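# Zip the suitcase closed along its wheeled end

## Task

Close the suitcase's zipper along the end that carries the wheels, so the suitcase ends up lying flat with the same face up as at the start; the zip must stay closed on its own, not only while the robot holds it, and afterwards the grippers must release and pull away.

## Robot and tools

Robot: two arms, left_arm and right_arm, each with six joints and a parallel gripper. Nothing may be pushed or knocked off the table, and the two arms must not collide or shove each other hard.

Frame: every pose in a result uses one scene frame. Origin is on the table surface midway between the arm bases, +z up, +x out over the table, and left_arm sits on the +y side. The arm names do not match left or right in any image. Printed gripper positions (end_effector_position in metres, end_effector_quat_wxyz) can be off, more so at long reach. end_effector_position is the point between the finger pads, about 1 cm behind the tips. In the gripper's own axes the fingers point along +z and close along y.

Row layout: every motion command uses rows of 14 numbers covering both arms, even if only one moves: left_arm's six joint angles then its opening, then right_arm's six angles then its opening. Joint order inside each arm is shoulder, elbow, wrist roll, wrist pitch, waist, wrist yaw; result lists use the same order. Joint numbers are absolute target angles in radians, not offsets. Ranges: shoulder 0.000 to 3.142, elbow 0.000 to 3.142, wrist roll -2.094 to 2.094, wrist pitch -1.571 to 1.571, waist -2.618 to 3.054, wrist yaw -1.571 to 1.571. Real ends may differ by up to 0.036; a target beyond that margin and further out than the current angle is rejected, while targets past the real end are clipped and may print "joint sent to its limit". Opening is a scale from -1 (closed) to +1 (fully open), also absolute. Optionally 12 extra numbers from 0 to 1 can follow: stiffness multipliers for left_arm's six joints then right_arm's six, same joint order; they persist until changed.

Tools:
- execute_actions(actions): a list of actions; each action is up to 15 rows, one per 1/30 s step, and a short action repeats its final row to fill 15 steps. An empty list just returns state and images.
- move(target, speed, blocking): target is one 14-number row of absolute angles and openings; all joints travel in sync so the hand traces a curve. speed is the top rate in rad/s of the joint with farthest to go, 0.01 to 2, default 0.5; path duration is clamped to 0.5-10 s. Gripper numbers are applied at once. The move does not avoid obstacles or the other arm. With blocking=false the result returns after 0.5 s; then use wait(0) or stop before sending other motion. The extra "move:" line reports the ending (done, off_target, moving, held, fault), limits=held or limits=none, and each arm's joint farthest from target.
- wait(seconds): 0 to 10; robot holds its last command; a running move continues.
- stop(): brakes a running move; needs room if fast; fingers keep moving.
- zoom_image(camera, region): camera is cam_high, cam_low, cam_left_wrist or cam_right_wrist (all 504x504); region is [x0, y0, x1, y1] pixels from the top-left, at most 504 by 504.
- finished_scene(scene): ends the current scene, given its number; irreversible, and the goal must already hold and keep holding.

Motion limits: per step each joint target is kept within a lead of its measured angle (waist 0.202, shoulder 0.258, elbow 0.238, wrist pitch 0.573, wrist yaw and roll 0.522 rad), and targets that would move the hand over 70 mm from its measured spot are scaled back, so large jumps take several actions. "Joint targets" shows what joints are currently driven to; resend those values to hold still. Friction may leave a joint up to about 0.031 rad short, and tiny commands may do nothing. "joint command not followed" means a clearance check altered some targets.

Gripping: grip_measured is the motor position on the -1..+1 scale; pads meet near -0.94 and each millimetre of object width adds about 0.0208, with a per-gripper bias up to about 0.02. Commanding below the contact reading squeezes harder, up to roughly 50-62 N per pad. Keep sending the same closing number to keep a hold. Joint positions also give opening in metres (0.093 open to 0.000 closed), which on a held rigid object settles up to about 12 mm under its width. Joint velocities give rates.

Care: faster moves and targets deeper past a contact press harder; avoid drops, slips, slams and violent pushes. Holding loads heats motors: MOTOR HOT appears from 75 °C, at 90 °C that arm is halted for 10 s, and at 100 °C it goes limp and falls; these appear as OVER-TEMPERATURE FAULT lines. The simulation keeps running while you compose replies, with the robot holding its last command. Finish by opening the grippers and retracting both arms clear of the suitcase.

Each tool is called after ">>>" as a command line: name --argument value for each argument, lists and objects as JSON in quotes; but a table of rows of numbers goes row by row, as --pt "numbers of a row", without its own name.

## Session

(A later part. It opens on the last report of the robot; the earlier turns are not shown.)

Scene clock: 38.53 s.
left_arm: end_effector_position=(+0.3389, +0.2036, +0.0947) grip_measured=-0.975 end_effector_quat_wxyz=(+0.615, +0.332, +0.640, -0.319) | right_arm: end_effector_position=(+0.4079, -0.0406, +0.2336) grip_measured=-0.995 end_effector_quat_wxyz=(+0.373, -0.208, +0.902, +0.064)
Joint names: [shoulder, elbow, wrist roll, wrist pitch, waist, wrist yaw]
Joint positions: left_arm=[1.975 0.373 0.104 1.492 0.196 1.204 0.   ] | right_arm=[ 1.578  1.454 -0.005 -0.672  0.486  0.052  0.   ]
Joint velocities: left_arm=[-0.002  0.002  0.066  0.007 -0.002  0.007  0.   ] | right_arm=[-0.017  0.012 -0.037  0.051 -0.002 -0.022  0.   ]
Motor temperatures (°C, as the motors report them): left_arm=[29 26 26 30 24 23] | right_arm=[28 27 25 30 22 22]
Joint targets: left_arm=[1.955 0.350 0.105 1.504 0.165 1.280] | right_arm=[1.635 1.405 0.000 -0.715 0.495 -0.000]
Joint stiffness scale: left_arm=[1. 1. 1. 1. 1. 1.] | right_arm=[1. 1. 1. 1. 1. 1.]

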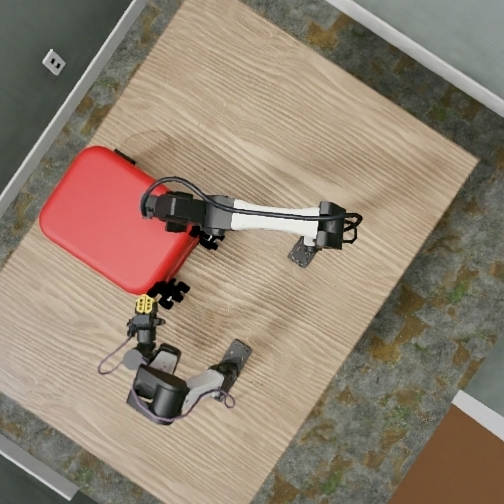

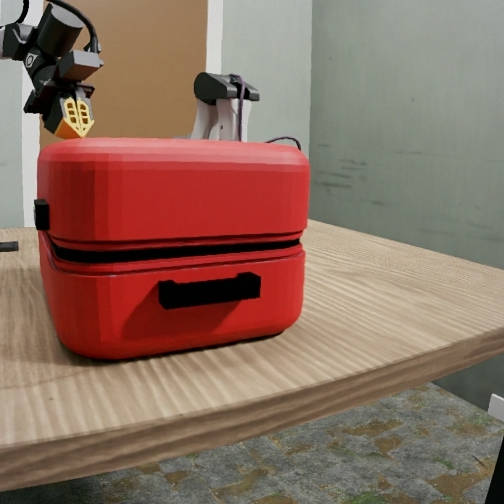

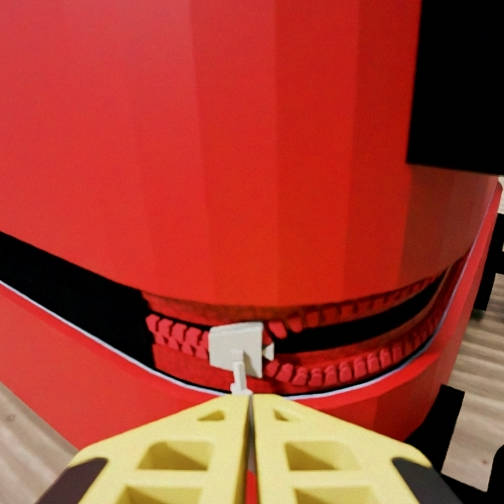

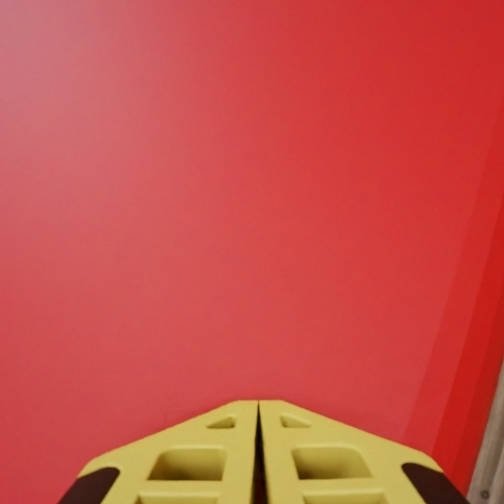

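>>> zoom_image --camera "cam_left_wrist" --region '[170, 310, 350, 504]'

Region (170, 310, 350, 504) of cam_left_wrist's 504x504 image, scaled by 2.598, with more detail than that image has; it fills the left 468 columns of this view, and the rest is white.

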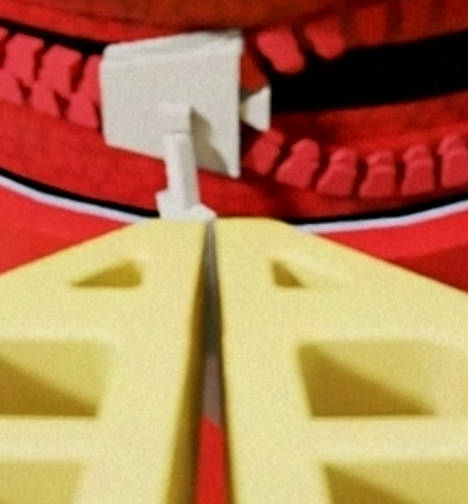

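>>> execute_actions --actions '[[[1.94,0.348,0.105,1.508,0.22,1.235,-1, 1.635,1.405,0,-0.7155,0.495,0,-1]],[[1.92,0.345,0.105,1.515,0.245,1.25,-1, 1.635,1.405,0,-0.7155,0.495,0,-1]]]'

>>> zoom_image --camera "cam_left_wrist" --region '[150, 290, 350, 504]'

Scene clock: 41.93 s.
left_arm: end_effector_position=(+0.3360, +0.2125, +0.1007) grip_measured=-0.976 end_effector_quat_wxyz=(+0.622, +0.331, +0.638, -0.311) | right_arm: end_effector_position=(+0.4079, -0.0406, +0.2336) grip_measured=-0.995 end_effector_quat_wxyz=(+0.373, -0.208, +0.902, +0.064)
Joint names: [shoulder, elbow, wrist roll, wrist pitch, waist, wrist yaw]
Joint positions: left_arm=[1.947 0.361 0.104 1.492 0.23  1.223 0.   ] | right_arm=[ 1.578  1.454 -0.005 -0.672  0.486  0.052  0.   ]
Joint velocities: left_arm=[ 0.017 -0.007  0.022  0.022  0.002 -0.022  0.   ] | right_arm=[-0.002 -0.012  0.007 -0.022 -0.012  0.081  0.   ]
Motor temperatures (°C, as the motors report them): left_arm=[30 26 26 30 24 23] | right_arm=[28 27 25 30 22 22]
Joint targets: left_arm=[1.920 0.345 0.105 1.515 0.245 1.250] | right_arm=[1.635 1.405 -0.000 -0.715 0.495 -0.000]
Joint stiffness scale: left_arm=[1. 1. 1. 1. 1. 1.] | right_arm=[1. 1. 1. 1. 1. 1.]

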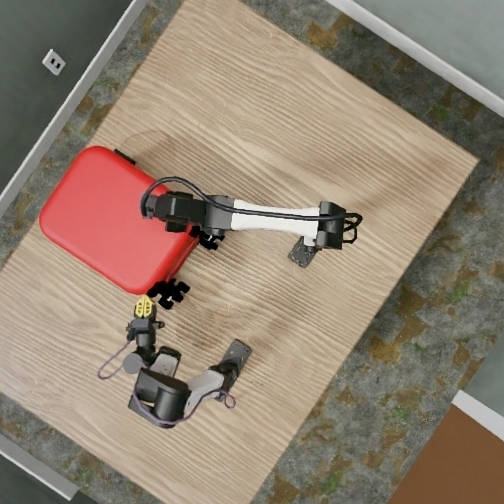

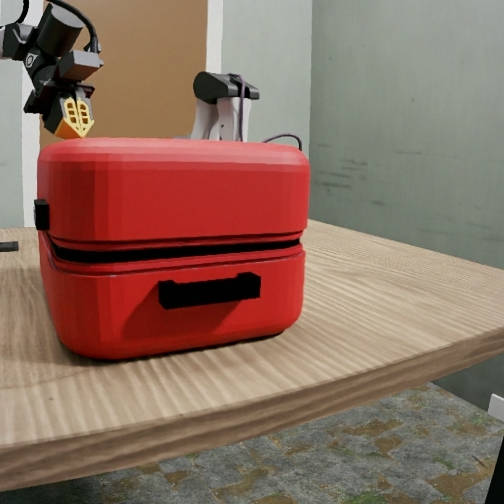

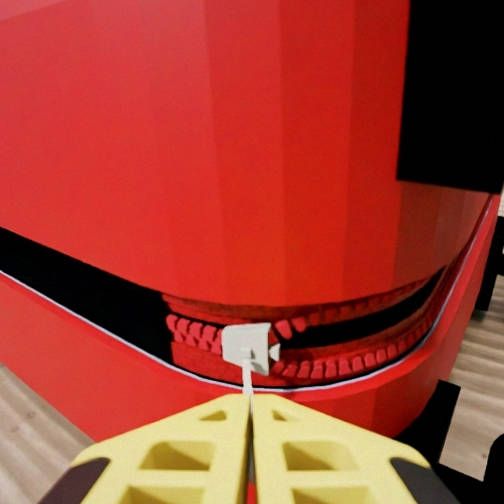

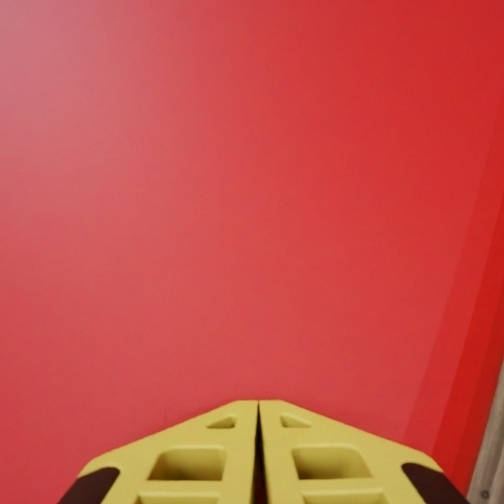

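Region (150, 290, 350, 504) of cam_left_wrist's 504x504 image, scaled by 2.355, with more detail than that image has; it fills the left 471 columns of this view, and the rest is white.

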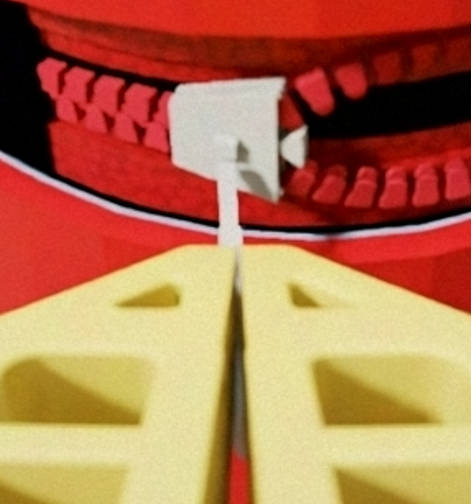

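>>> execute_actions --actions '[[[1.90,0.345,0.105,1.53,0.25,1.25,-1, 1.66,1.38,0,-0.76,0.495,-0.03,-1]],[[1.875,0.345,0.11,1.54,0.255,1.255,-1, 1.69,1.35,0,-0.80,0.495,-0.03,-1]]]'

>>> zoom_image --camera "cam_left_wrist" --region '[150, 290, 350, 504]'

Scene clock: 43.43 s.
left_arm: end_effector_position=(+0.3339, +0.2150, +0.1191) grip_measured=-0.977 end_effector_quat_wxyz=(+0.642, +0.351, +0.616, -0.293) | right_arm: end_effector_position=(+0.4082, -0.0413, +0.2273) grip_measured=-0.995 end_effector_quat_wxyz=(+0.367, -0.208, +0.904, +0.063)
Joint names: [shoulder, elbow, wrist roll, wrist pitch, waist, wrist yaw]
Joint positions: left_arm=[1.895 0.358 0.104 1.522 0.244 1.244 0.   ] | right_arm=[ 1.584  1.444 -0.005 -0.669  0.483  0.049  0.   ]
Joint velocities: left_arm=[ 0.002  0.017 -0.037  0.022 -0.017  0.051  0.   ] | right_arm=[-0.002  0.002 -0.007  0.007 -0.007  0.022  0.   ]
Motor temperatures (°C, as the motors report them): left_arm=[30 26 26 30 24 23] | right_arm=[28 27 25 30 22 23]
Joint targets: left_arm=[1.875 0.345 0.110 1.540 0.255 1.255] | right_arm=[1.670 1.368 -0.001 -0.775 0.493 -0.015]
Joint stiffness scale: left_arm=[1. 1. 1. 1. 1. 1.] | right_arm=[1. 1. 1. 1. 1. 1.]

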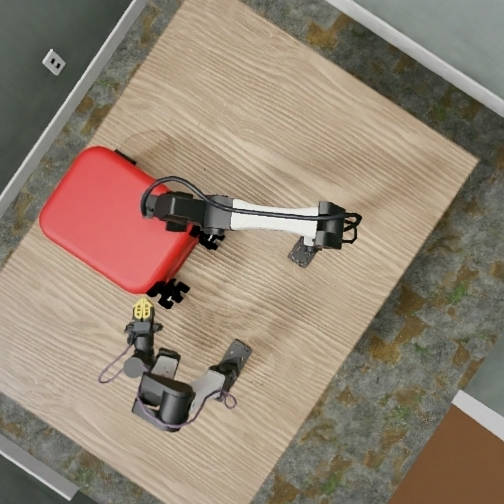

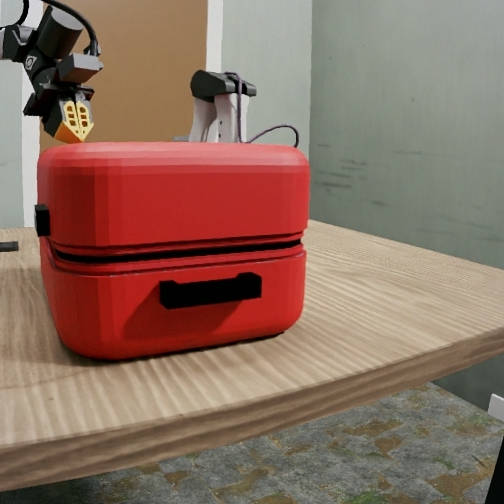

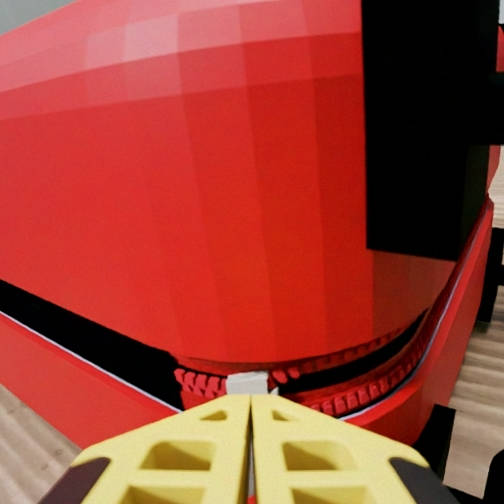

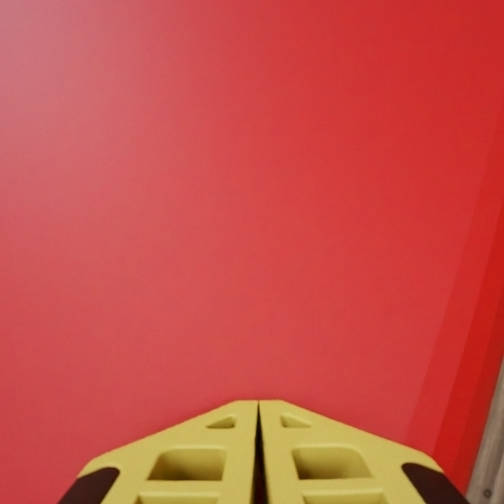

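Region (150, 290, 350, 504) of cam_left_wrist's 504x504 image, scaled by 2.355, with more detail than that image has; it fills the left 471 columns of this view, and the rest is white.

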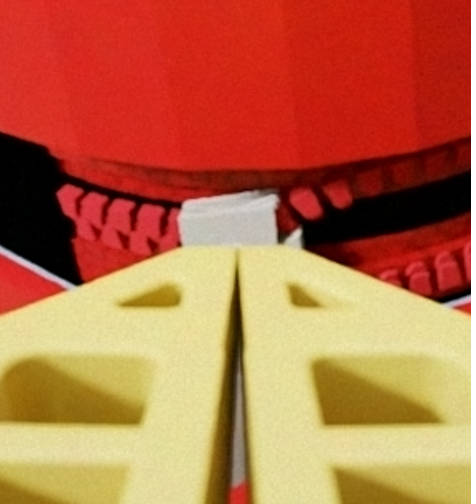

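>>> execute_actions --actions '[[[1.835,0.305,0.105,1.485,0.21,1.25,-1, 1.69,1.35,0,-0.76,0.495,0,-1]],[[1.795,0.27,0.105,1.46,0.186,1.20,-1, 1.69,1.35,0,-0.76,0.495,0,-1]],[[1.755,0.234,0.105,1.435,0.162,1.15,-1, 1.69,1.35,0,-0.76,0.495,0,-1]]]'

Scene clock: 45.70 s.
left_arm: end_effector_position=(+0.3121, +0.1927, +0.1195) grip_measured=-0.977 end_effector_quat_wxyz=(+0.627, +0.336, +0.634, -0.304) | right_arm: end_effector_position=(+0.4085, -0.0415, +0.2271) grip_measured=-0.995 end_effector_quat_wxyz=(+0.368, -0.208, +0.904, +0.062)
Joint names: [shoulder, elbow, wrist roll, wrist pitch, waist, wrist yaw]
Joint positions: left_arm=[1.776 0.249 0.104 1.453 0.173 1.163 0.   ] | right_arm=[ 1.584  1.442 -0.005 -0.666  0.483  0.051  0.   ]
Joint velocities: left_arm=[ 0.002 -0.007 -0.037  0.007 -0.032  0.037  0.   ] | right_arm=[-0.007  0.002 -0.051 -0.037 -0.012 -0.066  0.   ]
Motor temperatures (°C, as the motors report them): left_arm=[31 26 26 30 24 23] | right_arm=[28 27 25 30 23 23]
Joint targets: left_arm=[1.755 0.234 0.105 1.435 0.162 1.150] | right_arm=[1.675 1.363 -0.001 -0.747 0.493 0.007]
Joint stiffness scale: left_arm=[1. 1. 1. 1. 1. 1.] | right_arm=[1. 1. 1. 1. 1. 1.]

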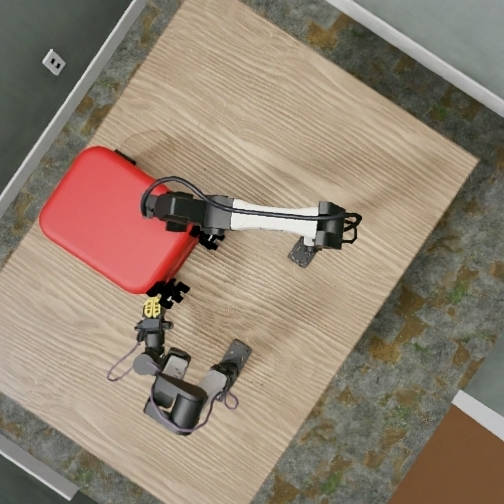

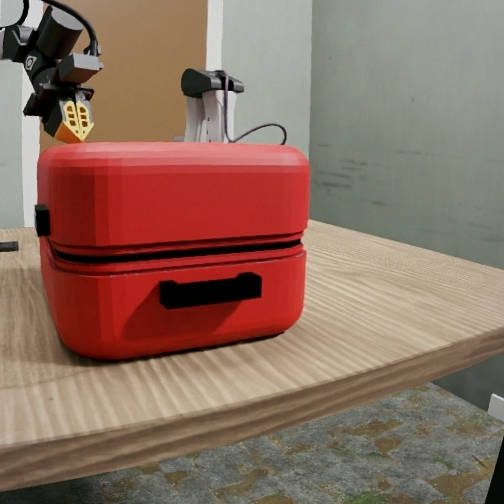

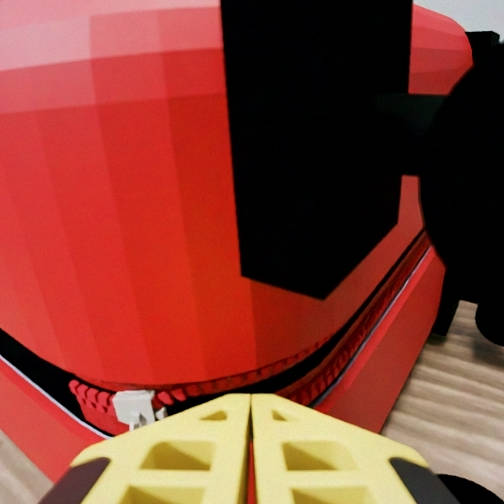

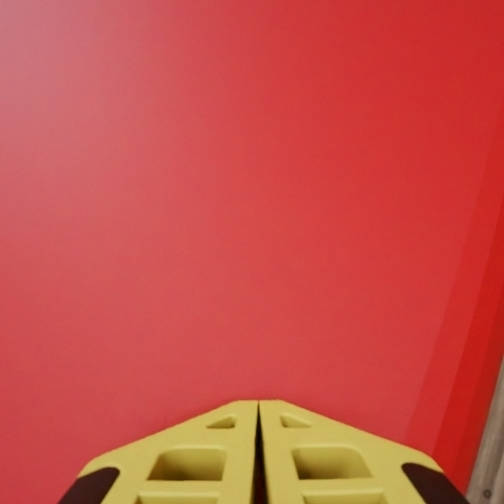

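>>> move --target '[2.03,0.442,0.125,1.478,0.332,1.434,-1, 1.675,1.363,0,-0.747,0.493,0.007,-1]' --speed 0.3

>>> execute_actions --actions '[[[2.03,0.442,0.125,1.478,0.332,1.434,-0.5, 1.675,1.363,0,-0.747,0.493,0.007,-1]]]'

Scene clock: 48.03 s.
left_arm: end_effector_position=(+0.3281, +0.2295, +0.0946) grip_measured=-0.977 end_effector_quat_wxyz=(+0.605, +0.356, +0.618, -0.353) | right_arm: end_effector_position=(+0.4088, -0.0415, +0.2272) grip_measured=-0.995 end_effector_quat_wxyz=(+0.369, -0.208, +0.904, +0.062)
Joint names: [shoulder, elbow, wrist roll, wrist pitch, waist, wrist yaw]
Joint positions: left_arm=[2.01  0.426 0.117 1.461 0.321 1.423 0.   ] | right_arm=[ 1.583  1.44  -0.005 -0.662  0.483  0.052  0.   ]
Joint velocities: left_arm=[ 0.012  0.012 -0.022  0.022  0.007 -0.007  0.   ] | right_arm=[ 0.002 -0.012 -0.007 -0.037  0.002 -0.066  0.   ]
Motor temperatures (°C, as the motors report them): left_arm=[31 26 26 30 24 23] | right_arm=[28 27 25 30 23 23]
Joint targets: left_arm=[2.030 0.442 0.125 1.478 0.332 1.434] | right_arm=[1.675 1.363 0.000 -0.747 0.493 0.007]
Joint stiffness scale: left_arm=[1. 1. 1. 1. 1. 1.] | right_arm=[1. 1. 1. 1. 1. 1.]
move: off_target (right_arm); limits=none; left_arm: farthest joint: the shoulder, 0.020 radians from its target (0.254 radians at the start); right_arm: farthest joint: the shoulder, 0.092 radians from its target (0.091 radians at the start)

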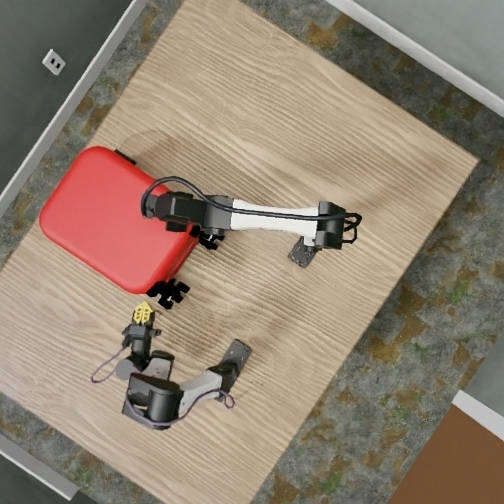

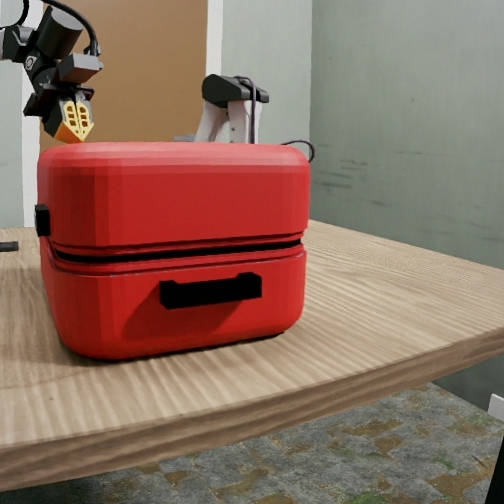

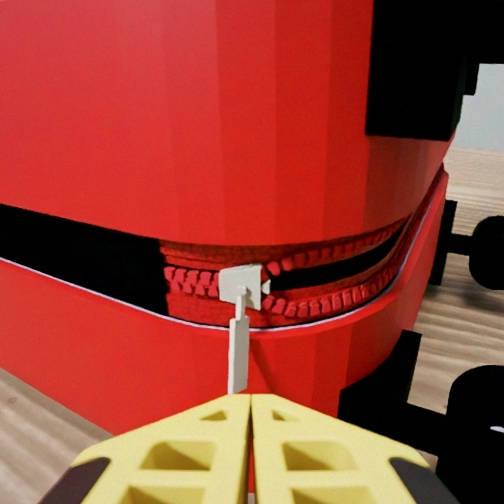

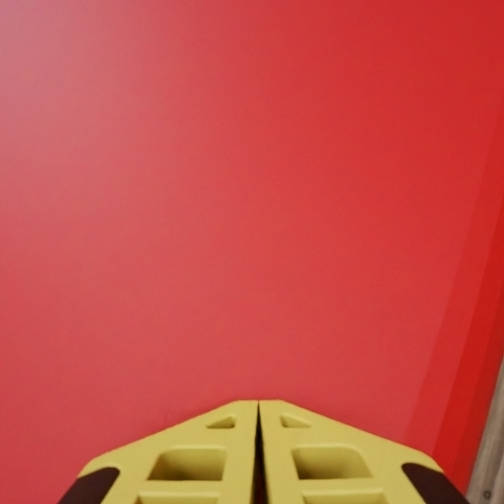

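Scene clock: 48.53 s.
left_arm: end_effector_position=(+0.3280, +0.2295, +0.0946) grip_measured=-0.502 end_effector_quat_wxyz=(+0.605, +0.357, +0.618, -0.353) | right_arm: end_effector_position=(+0.4088, -0.0415, +0.2272) grip_measured=-0.995 end_effector_quat_wxyz=(+0.369, -0.208, +0.904, +0.062)
Joint names: [shoulder, elbow, wrist roll, wrist pitch, waist, wrist yaw]
Joint positions: left_arm=[2.01  0.426 0.117 1.461 0.321 1.423 0.021] | right_arm=[ 1.583  1.44  -0.005 -0.662  0.483  0.052  0.   ]
Joint velocities: left_arm=[-0.017 -0.002 -0.051 -0.022 -0.027  0.037  0.001] | right_arm=[ 0.012 -0.017  0.066 -0.11  -0.007  0.051  0.   ]
Motor temperatures (°C, as the motors report them): left_arm=[31 26 26 30 24 23] | right_arm=[28 27 25 29 23 23]
Joint targets: left_arm=[2.030 0.442 0.125 1.478 0.332 1.434] | right_arm=[1.675 1.363 -0.000 -0.747 0.493 0.007]
Joint stiffness scale: left_arm=[1. 1. 1. 1. 1. 1.] | right_arm=[1. 1. 1. 1. 1. 1.]

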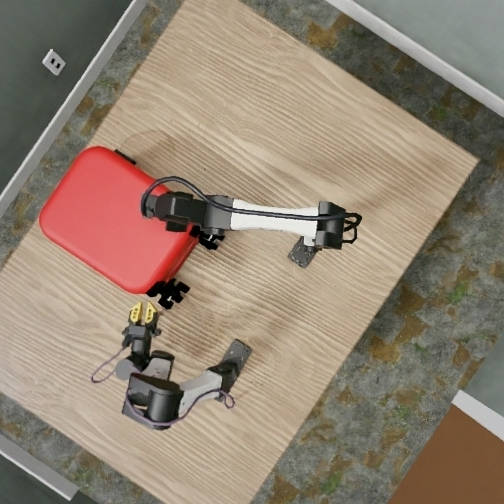

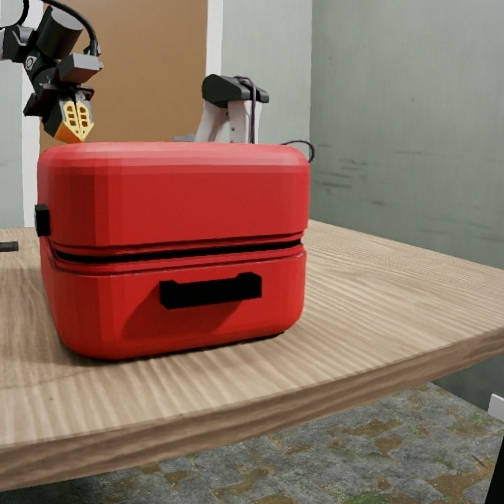

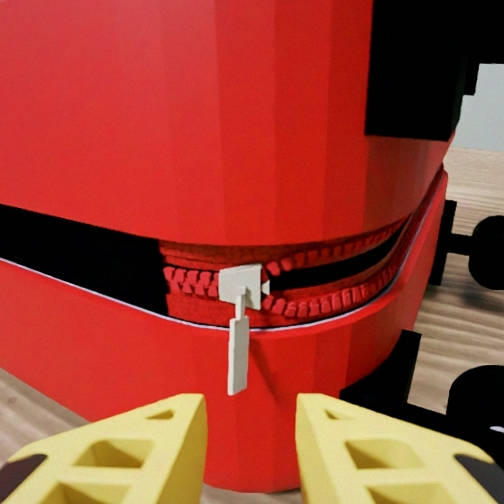

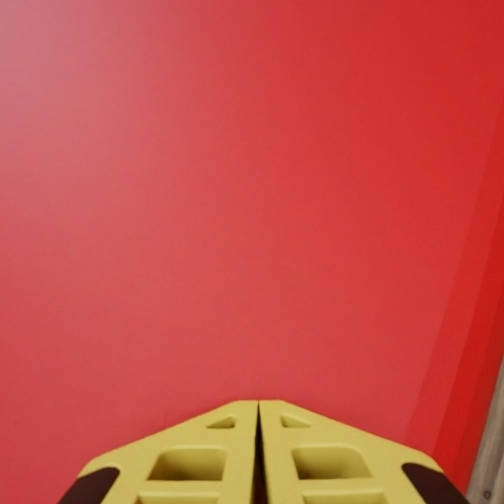

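>>> move --target '[2.03,0.485,0.12,1.41,0.193,1.297,-0.5, 1.675,1.363,0,-0.747,0.493,0.007,-1]' --speed 0.12

Scene clock: 50.23 s.
left_arm: end_effector_position=(+0.3454, +0.2031, +0.0964) grip_measured=-0.502 end_effector_quat_wxyz=(+0.603, +0.366, +0.616, -0.351) | right_arm: end_effector_position=(+0.4088, -0.0415, +0.2272) grip_measured=-0.995 end_effector_quat_wxyz=(+0.369, -0.208, +0.904, +0.062)
Joint names: [shoulder, elbow, wrist roll, wrist pitch, waist, wrist yaw]
Joint positions: left_arm=[2.01  0.467 0.117 1.431 0.209 1.322 0.021] | right_arm=[ 1.583  1.439 -0.005 -0.66   0.483  0.052  0.   ]
Joint velocities: left_arm=[-0.007 -0.017 -0.007 -0.022 -0.007 -0.022 -0.   ] | right_arm=[ 0.012  0.012 -0.022 -0.066  0.007 -0.081  0.   ]
Motor temperatures (°C, as the motors report them): left_arm=[31 26 26 30 24 23] | right_arm=[28 27 25 29 23 23]
Joint targets: left_arm=[2.030 0.485 0.120 1.410 0.193 1.297] | right_arm=[1.675 1.363 -0.000 -0.747 0.493 0.007]
Joint stiffness scale: left_arm=[1. 1. 1. 1. 1. 1.] | right_arm=[1. 1. 1. 1. 1. 1.]
move: off_target (left_arm, right_arm); limits=none; left_arm: farthest joint: the wrist yaw, 0.025 radians from its target (0.126 radians at the start); right_arm: farthest joint: the shoulder, 0.092 radians from its target (0.092 radians at the start)

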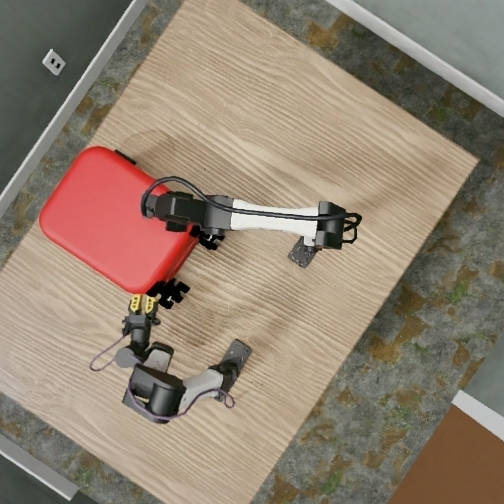

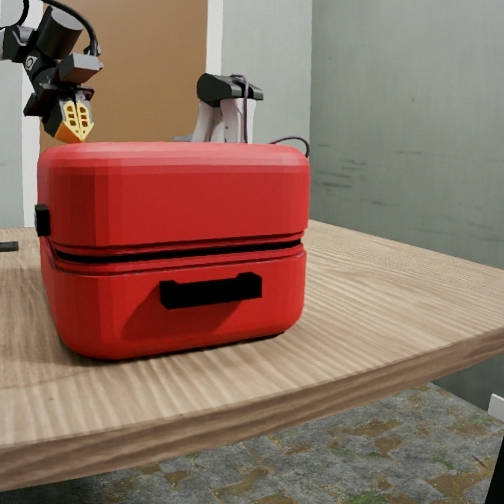

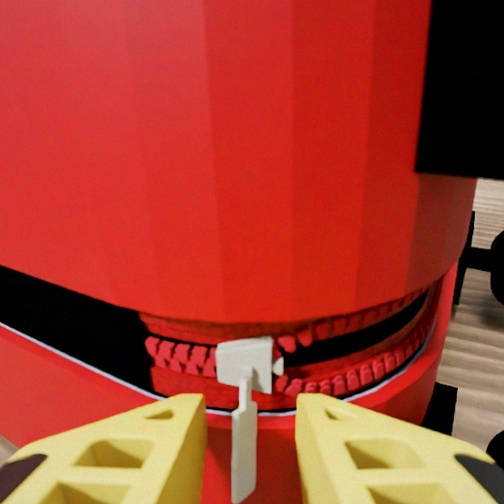

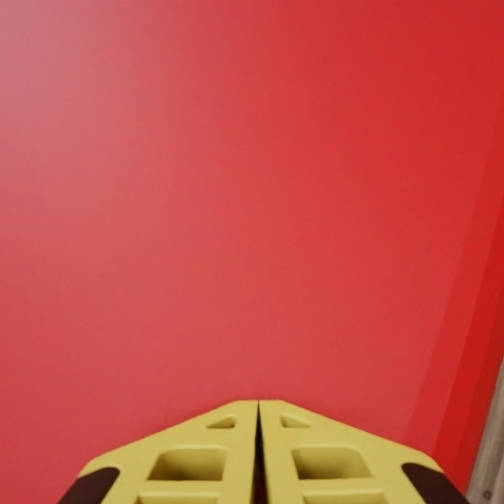

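Close gradually while keeping forward pressure.

>>> execute_actions --actions '[[[2.035,0.485,0.12,1.41,0.19,1.29,-0.72, 1.675,1.363,0,-0.747,0.493,0.007,-1]],[[2.035,0.485,0.12,1.41,0.185,1.285,-0.85, 1.675,1.363,0,-0.747,0.493,0.007,-1]],[[2.035,0.485,0.12,1.41,0.185,1.285,-1, 1.675,1.363,0,-0.747,0.493,0.007,-1]]]'

>>> zoom_image --camera "cam_left_wrist" --region '[150, 300, 350, 504]'

Scene clock: 51.93 s.
left_arm: end_effector_position=(+0.3478, +0.2044, +0.0959) grip_measured=-0.974 end_effector_quat_wxyz=(+0.604, +0.361, +0.620, -0.346) | right_arm: end_effector_position=(+0.4105, -0.0411, +0.2272) grip_measured=-0.995 end_effector_quat_wxyz=(+0.372, -0.207, +0.903, +0.062)
Joint names: [shoulder, elbow, wrist roll, wrist pitch, waist, wrist yaw]
Joint positions: left_arm=[2.01  0.469 0.117 1.428 0.209 1.306 0.   ] | right_arm=[ 1.586  1.439 -0.005 -0.652  0.483  0.054  0.   ]
Joint velocities: left_arm=[ 0.007  0.002  0.007  0.037 -0.017 -0.066  0.   ] | right_arm=[ 0.007  0.002 -0.066 -0.037 -0.007  0.037  0.   ]
Motor temperatures (°C, as the motors report them): left_arm=[31 26 26 30 24 23] | right_arm=[28 27 25 29 23 23]
Joint targets: left_arm=[2.035 0.485 0.120 1.410 0.185 1.285] | right_arm=[1.675 1.363 -0.000 -0.747 0.493 0.007]
Joint stiffness scale: left_arm=[1. 1. 1. 1. 1. 1.] | right_arm=[1. 1. 1. 1. 1. 1.]

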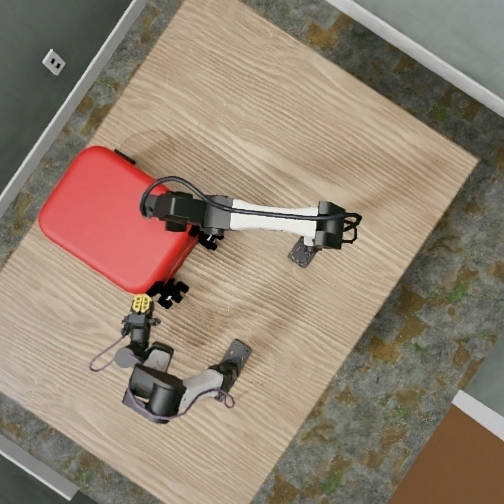

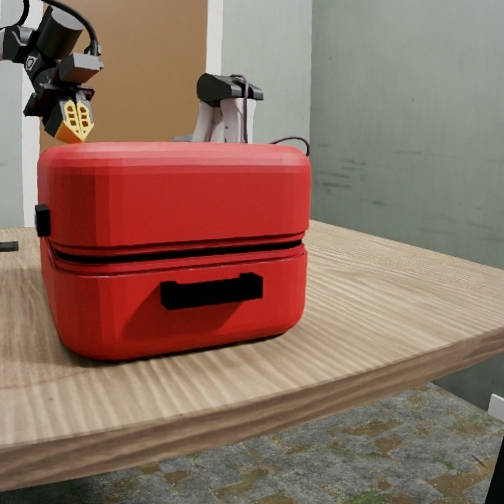

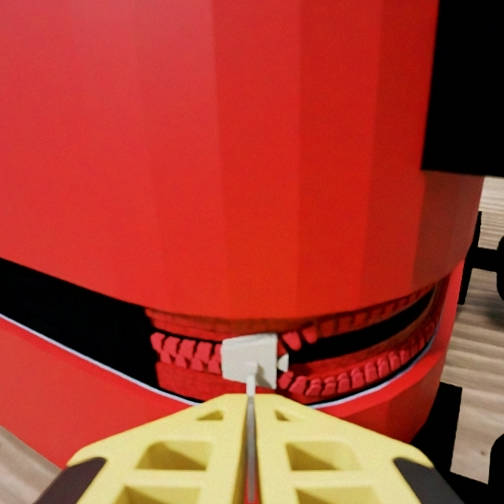

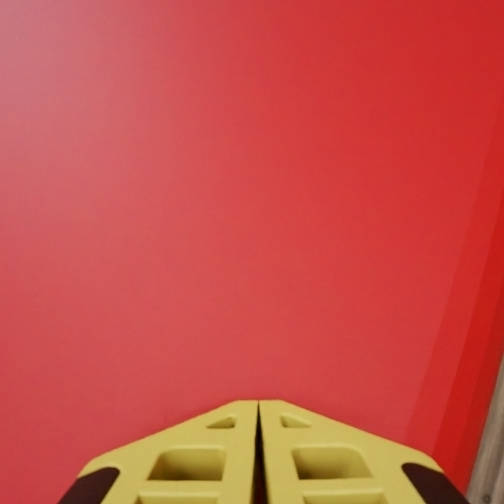

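Region (150, 300, 350, 504) of cam_left_wrist's 504x504 image, scaled by 2.471, with more detail than that image has; it fills the left 494 columns of this view, and the rest is white.

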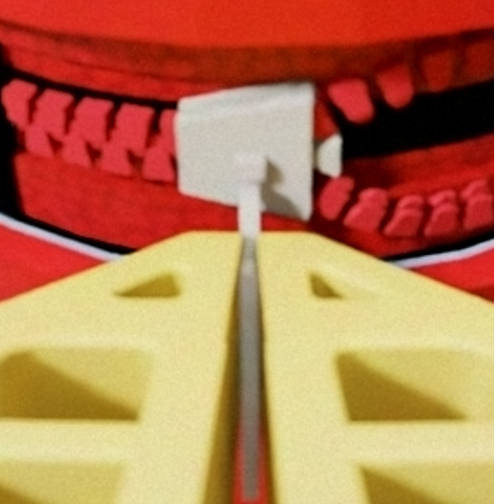

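>>> execute_actions --actions '[[[1.975,0.42,0.12,1.45,0.185,1.30,-1, 1.675,1.363,0,-0.76,0.493,0.007,-1]],[[1.948,0.377,0.12,1.462,0.166,1.26,-1, 1.675,1.363,0,-0.76,0.493,0.007,-1]],[[1.92,0.334,0.12,1.475,0.147,1.21,-1, 1.675,1.363,0,-0.76,0.493,0.007,-1]]]'

Scene clock: 53.87 s.
left_arm: end_effector_position=(+0.3374, +0.1992, +0.0957) grip_measured=-0.974 end_effector_quat_wxyz=(+0.614, +0.329, +0.646, -0.314) | right_arm: end_effector_position=(+0.4142, -0.0416, +0.2274) grip_measured=-0.995 end_effector_quat_wxyz=(+0.377, -0.204, +0.902, +0.057)
Joint names: [shoulder, elbow, wrist roll, wrist pitch, waist, wrist yaw]
Joint positions: left_arm=[1.942 0.355 0.117 1.458 0.177 1.17  0.   ] | right_arm=[ 1.592  1.439 -0.005 -0.638  0.483  0.067  0.   ]
Joint velocities: left_arm=[-0.012 -0.002  0.022 -0.007 -0.007  0.007  0.   ] | right_arm=[-0.012  0.012 -0.051  0.022 -0.007  0.007  0.   ]
Motor temperatures (°C, as the motors report them): left_arm=[31 26 26 30 24 23] | right_arm=[27 26 25 29 23 23]
Joint targets: left_arm=[1.920 0.334 0.120 1.475 0.147 1.210] | right_arm=[1.673 1.365 -0.000 -0.757 0.493 0.008]
Joint stiffness scale: left_arm=[1. 1. 1. 1. 1. 1.] | right_arm=[1. 1. 1. 1. 1. 1.]

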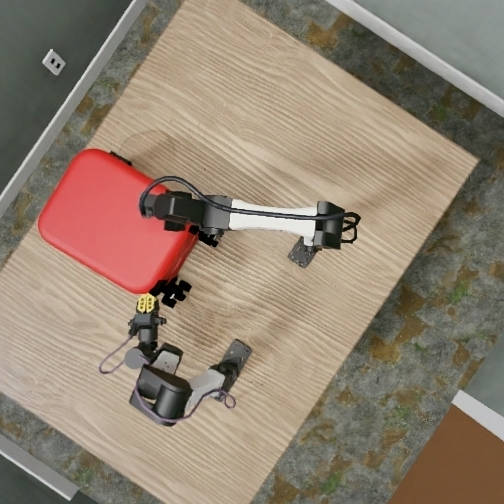

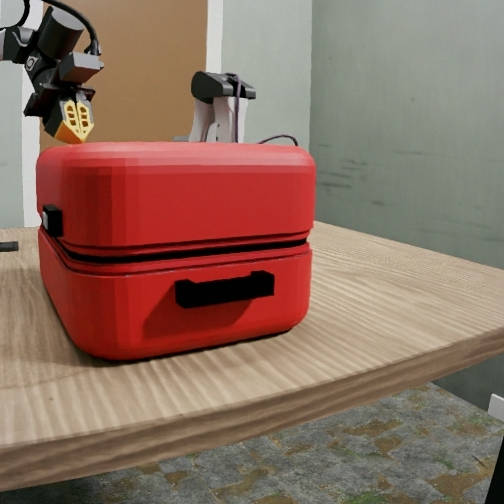

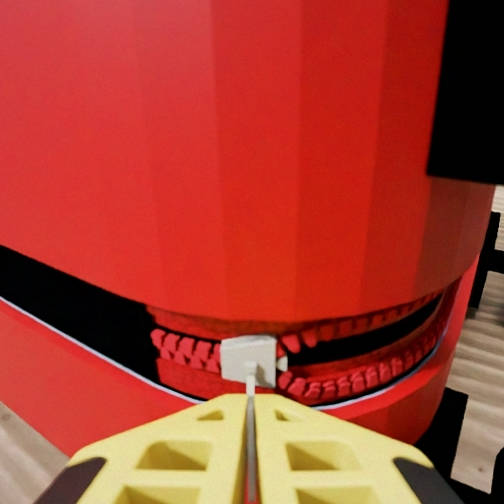

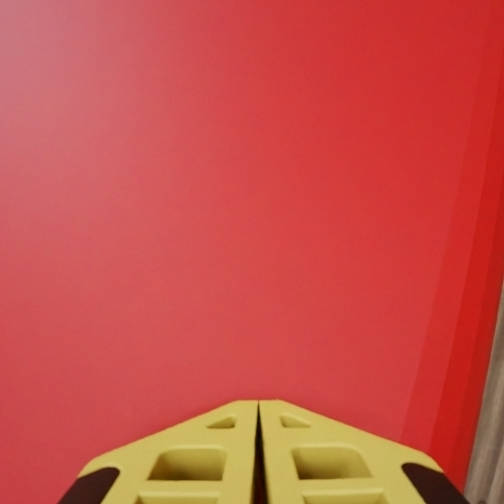

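>>> move --target '[1.942,0.355,0.117,1.458,0.185,1.17,-1, 1.61,1.76,0,-0.96,0.495,0,-1]' --speed 0.25

>>> move --target '[1.942,0.355,0.117,1.458,0.185,1.17,-1, 1.53,1.585,0,-0.89,0.798,0,-1]' --speed 0.4

Scene clock: 58.17 s.
left_arm: end_effector_position=(+0.3379, +0.2002, +0.0957) grip_measured=-0.974 end_effector_quat_wxyz=(+0.614, +0.328, +0.646, -0.312) | right_arm: end_effector_position=(+0.3935, -0.0413, +0.2989) grip_measured=-0.995 end_effector_quat_wxyz=(+0.366, -0.215, +0.902, +0.082)
Joint names: [shoulder, elbow, wrist roll, wrist pitch, waist, wrist yaw]
Joint positions: left_arm=[1.942 0.354 0.117 1.459 0.179 1.166 0.   ] | right_arm=[ 1.596  1.745 -0.005 -0.95   0.483  0.009  0.   ]
Joint velocities: left_arm=[ 0.007  0.007  0.051 -0.007  0.002  0.007  0.   ] | right_arm=[ 0.017 -0.002 -0.022  0.007 -0.002  0.007  0.   ]
Motor temperatures (°C, as the motors report them): left_arm=[31 26 26 31 24 23] | right_arm=[28 27 25 29 23 23]
Joint targets: left_arm=[1.942 0.355 0.117 1.458 0.185 1.170] | right_arm=[1.610 1.760 -0.000 -0.960 0.495 0.000]
Joint stiffness scale: left_arm=[1. 1. 1. 1. 1. 1.] | right_arm=[1. 1. 1. 1. 1. 1.]
move: done; limits=none; left_arm: farthest joint: the waist, 0.006 radians from its target (0.008 radians at the start); right_arm: farthest joint: the elbow, 0.015 radians from its target (0.321 radians at the start)

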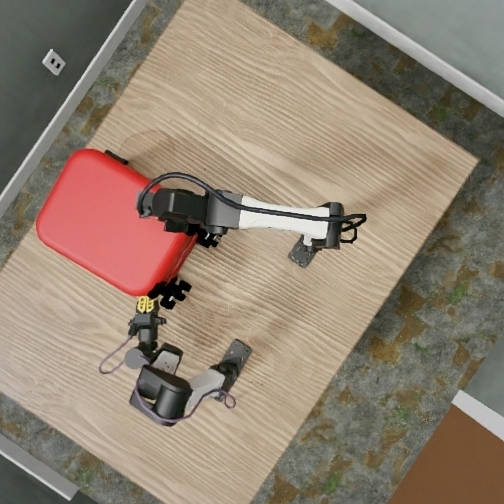

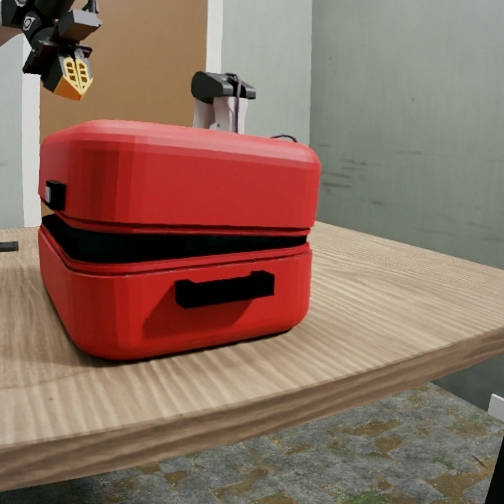

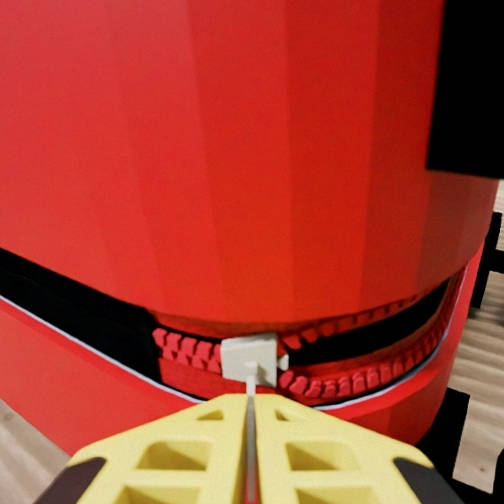

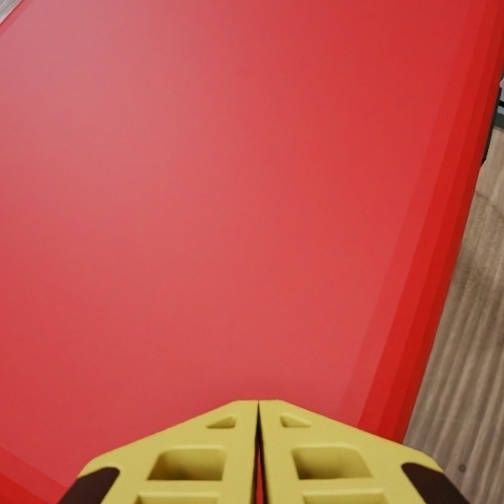

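Scene clock: 59.53 s.
left_arm: end_effector_position=(+0.3379, +0.2002, +0.0957) grip_measured=-0.974 end_effector_quat_wxyz=(+0.614, +0.328, +0.646, -0.312) | right_arm: end_effector_position=(+0.3076, +0.0583, +0.2688) grip_measured=-0.995 end_effector_quat_wxyz=(+0.329, -0.355, +0.865, +0.131)
Joint names: [shoulder, elbow, wrist roll, wrist pitch, waist, wrist yaw]
Joint positions: left_arm=[1.942 0.354 0.117 1.459 0.179 1.166 0.   ] | right_arm=[ 1.548  1.601 -0.005 -0.898  0.793  0.005  0.   ]
Joint velocities: left_arm=[ 0.027 -0.007 -0.022 -0.007  0.002  0.051  0.   ] | right_arm=[-0.017 -0.002 -0.007 -0.022  0.002  0.022  0.   ]
Motor temperatures (°C, as the motors report them): left_arm=[31 26 26 31 24 23] | right_arm=[28 27 25 30 23 23]
Joint targets: left_arm=[1.942 0.355 0.117 1.458 0.185 1.170] | right_arm=[1.530 1.585 0.000 -0.890 0.798 0.000]
Joint stiffness scale: left_arm=[1. 1. 1. 1. 1. 1.] | right_arm=[1. 1. 1. 1. 1. 1.]
move: done; limits=none; left_arm: farthest joint: the waist, 0.006 radians from its target (0.006 radians at the start); right_arm: farthest joint: the shoulder, 0.018 radians from its target (0.066 radians at the start)

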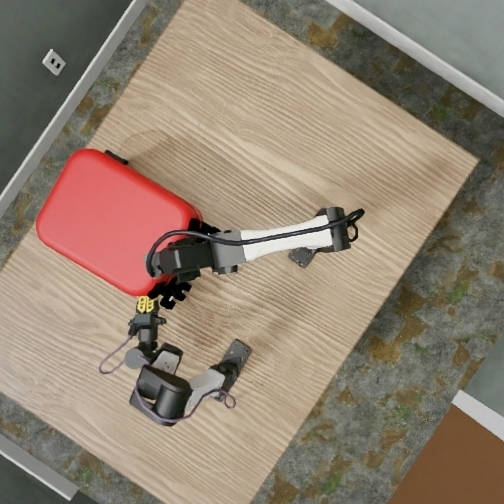

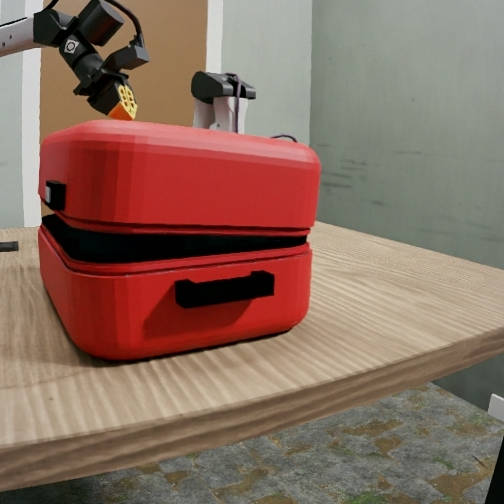

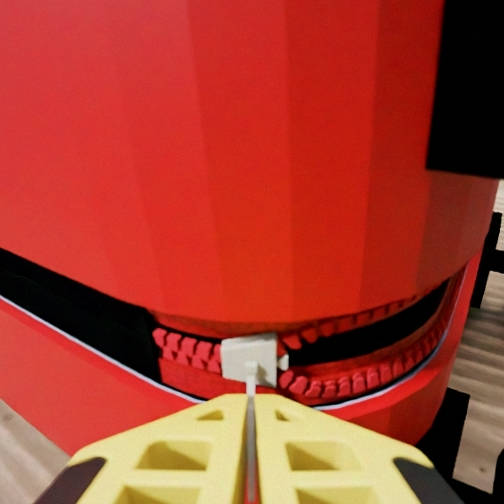

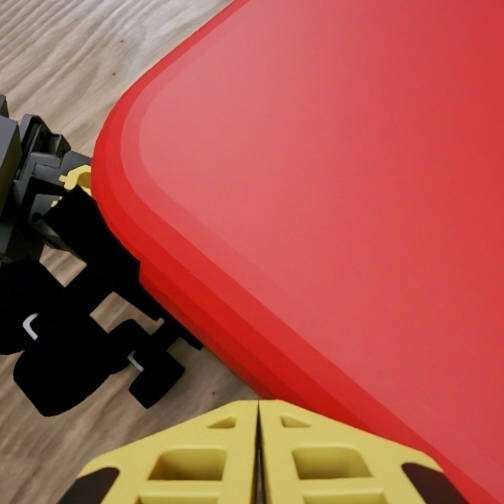

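>>> move --target '[1.942,0.355,0.117,1.458,0.185,1.17,-1, 1.64,1.485,0,-0.72,0.795,0,-1]' --speed 0.1

Scene clock: 61.73 s.
left_arm: end_effector_position=(+0.3379, +0.2002, +0.0957) grip_measured=-0.974 end_effector_quat_wxyz=(+0.614, +0.328, +0.646, -0.312) | right_arm: end_effector_position=(+0.3240, +0.0745, +0.2326) grip_measured=-0.995 end_effector_quat_wxyz=(+0.328, -0.356, +0.865, +0.131)
Joint names: [shoulder, elbow, wrist roll, wrist pitch, waist, wrist yaw]
Joint positions: left_arm=[1.942 0.354 0.117 1.459 0.179 1.166 0.   ] | right_arm=[ 1.608  1.516 -0.005 -0.757  0.793  0.005  0.   ]
Joint velocities: left_arm=[-0.012 -0.002 -0.081  0.037  0.012  0.081  0.   ] | right_arm=[-0.007  0.007 -0.007 -0.022  0.002 -0.022  0.   ]
Motor temperatures (°C, as the motors report them): left_arm=[31 26 26 31 24 23] | right_arm=[28 27 25 30 23 23]
Joint targets: left_arm=[1.942 0.355 0.117 1.458 0.185 1.170] | right_arm=[1.640 1.485 -0.000 -0.720 0.795 -0.000]
Joint stiffness scale: left_arm=[1. 1. 1. 1. 1. 1.] | right_arm=[1. 1. 1. 1. 1. 1.]
move: off_target (right_arm); limits=none; left_arm: farthest joint: the waist, 0.006 radians from its target (0.006 radians at the start); right_arm: farthest joint: the wrist pitch, 0.037 radians from its target (0.178 radians at the start)

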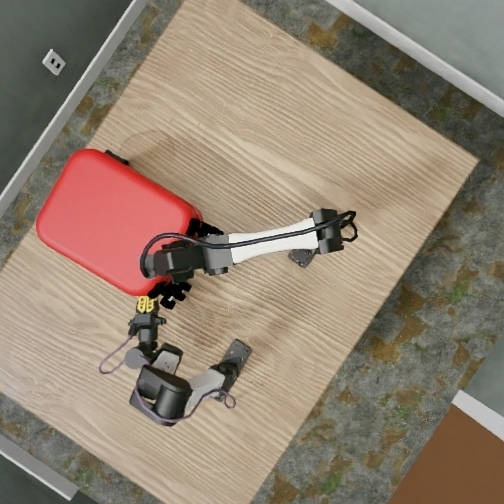

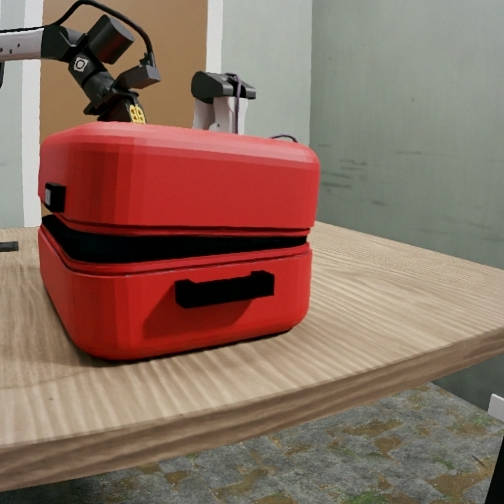

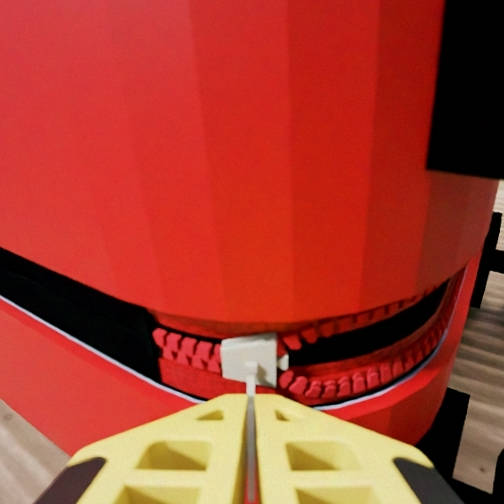

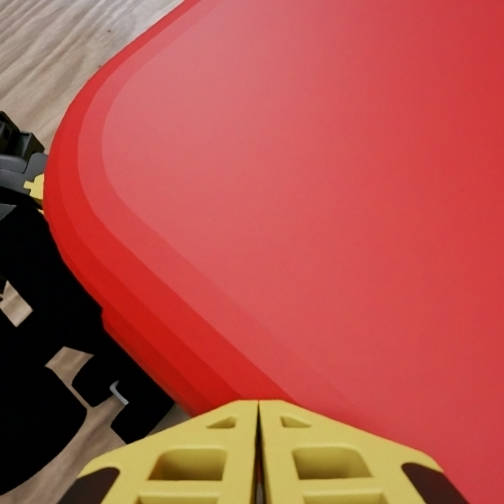

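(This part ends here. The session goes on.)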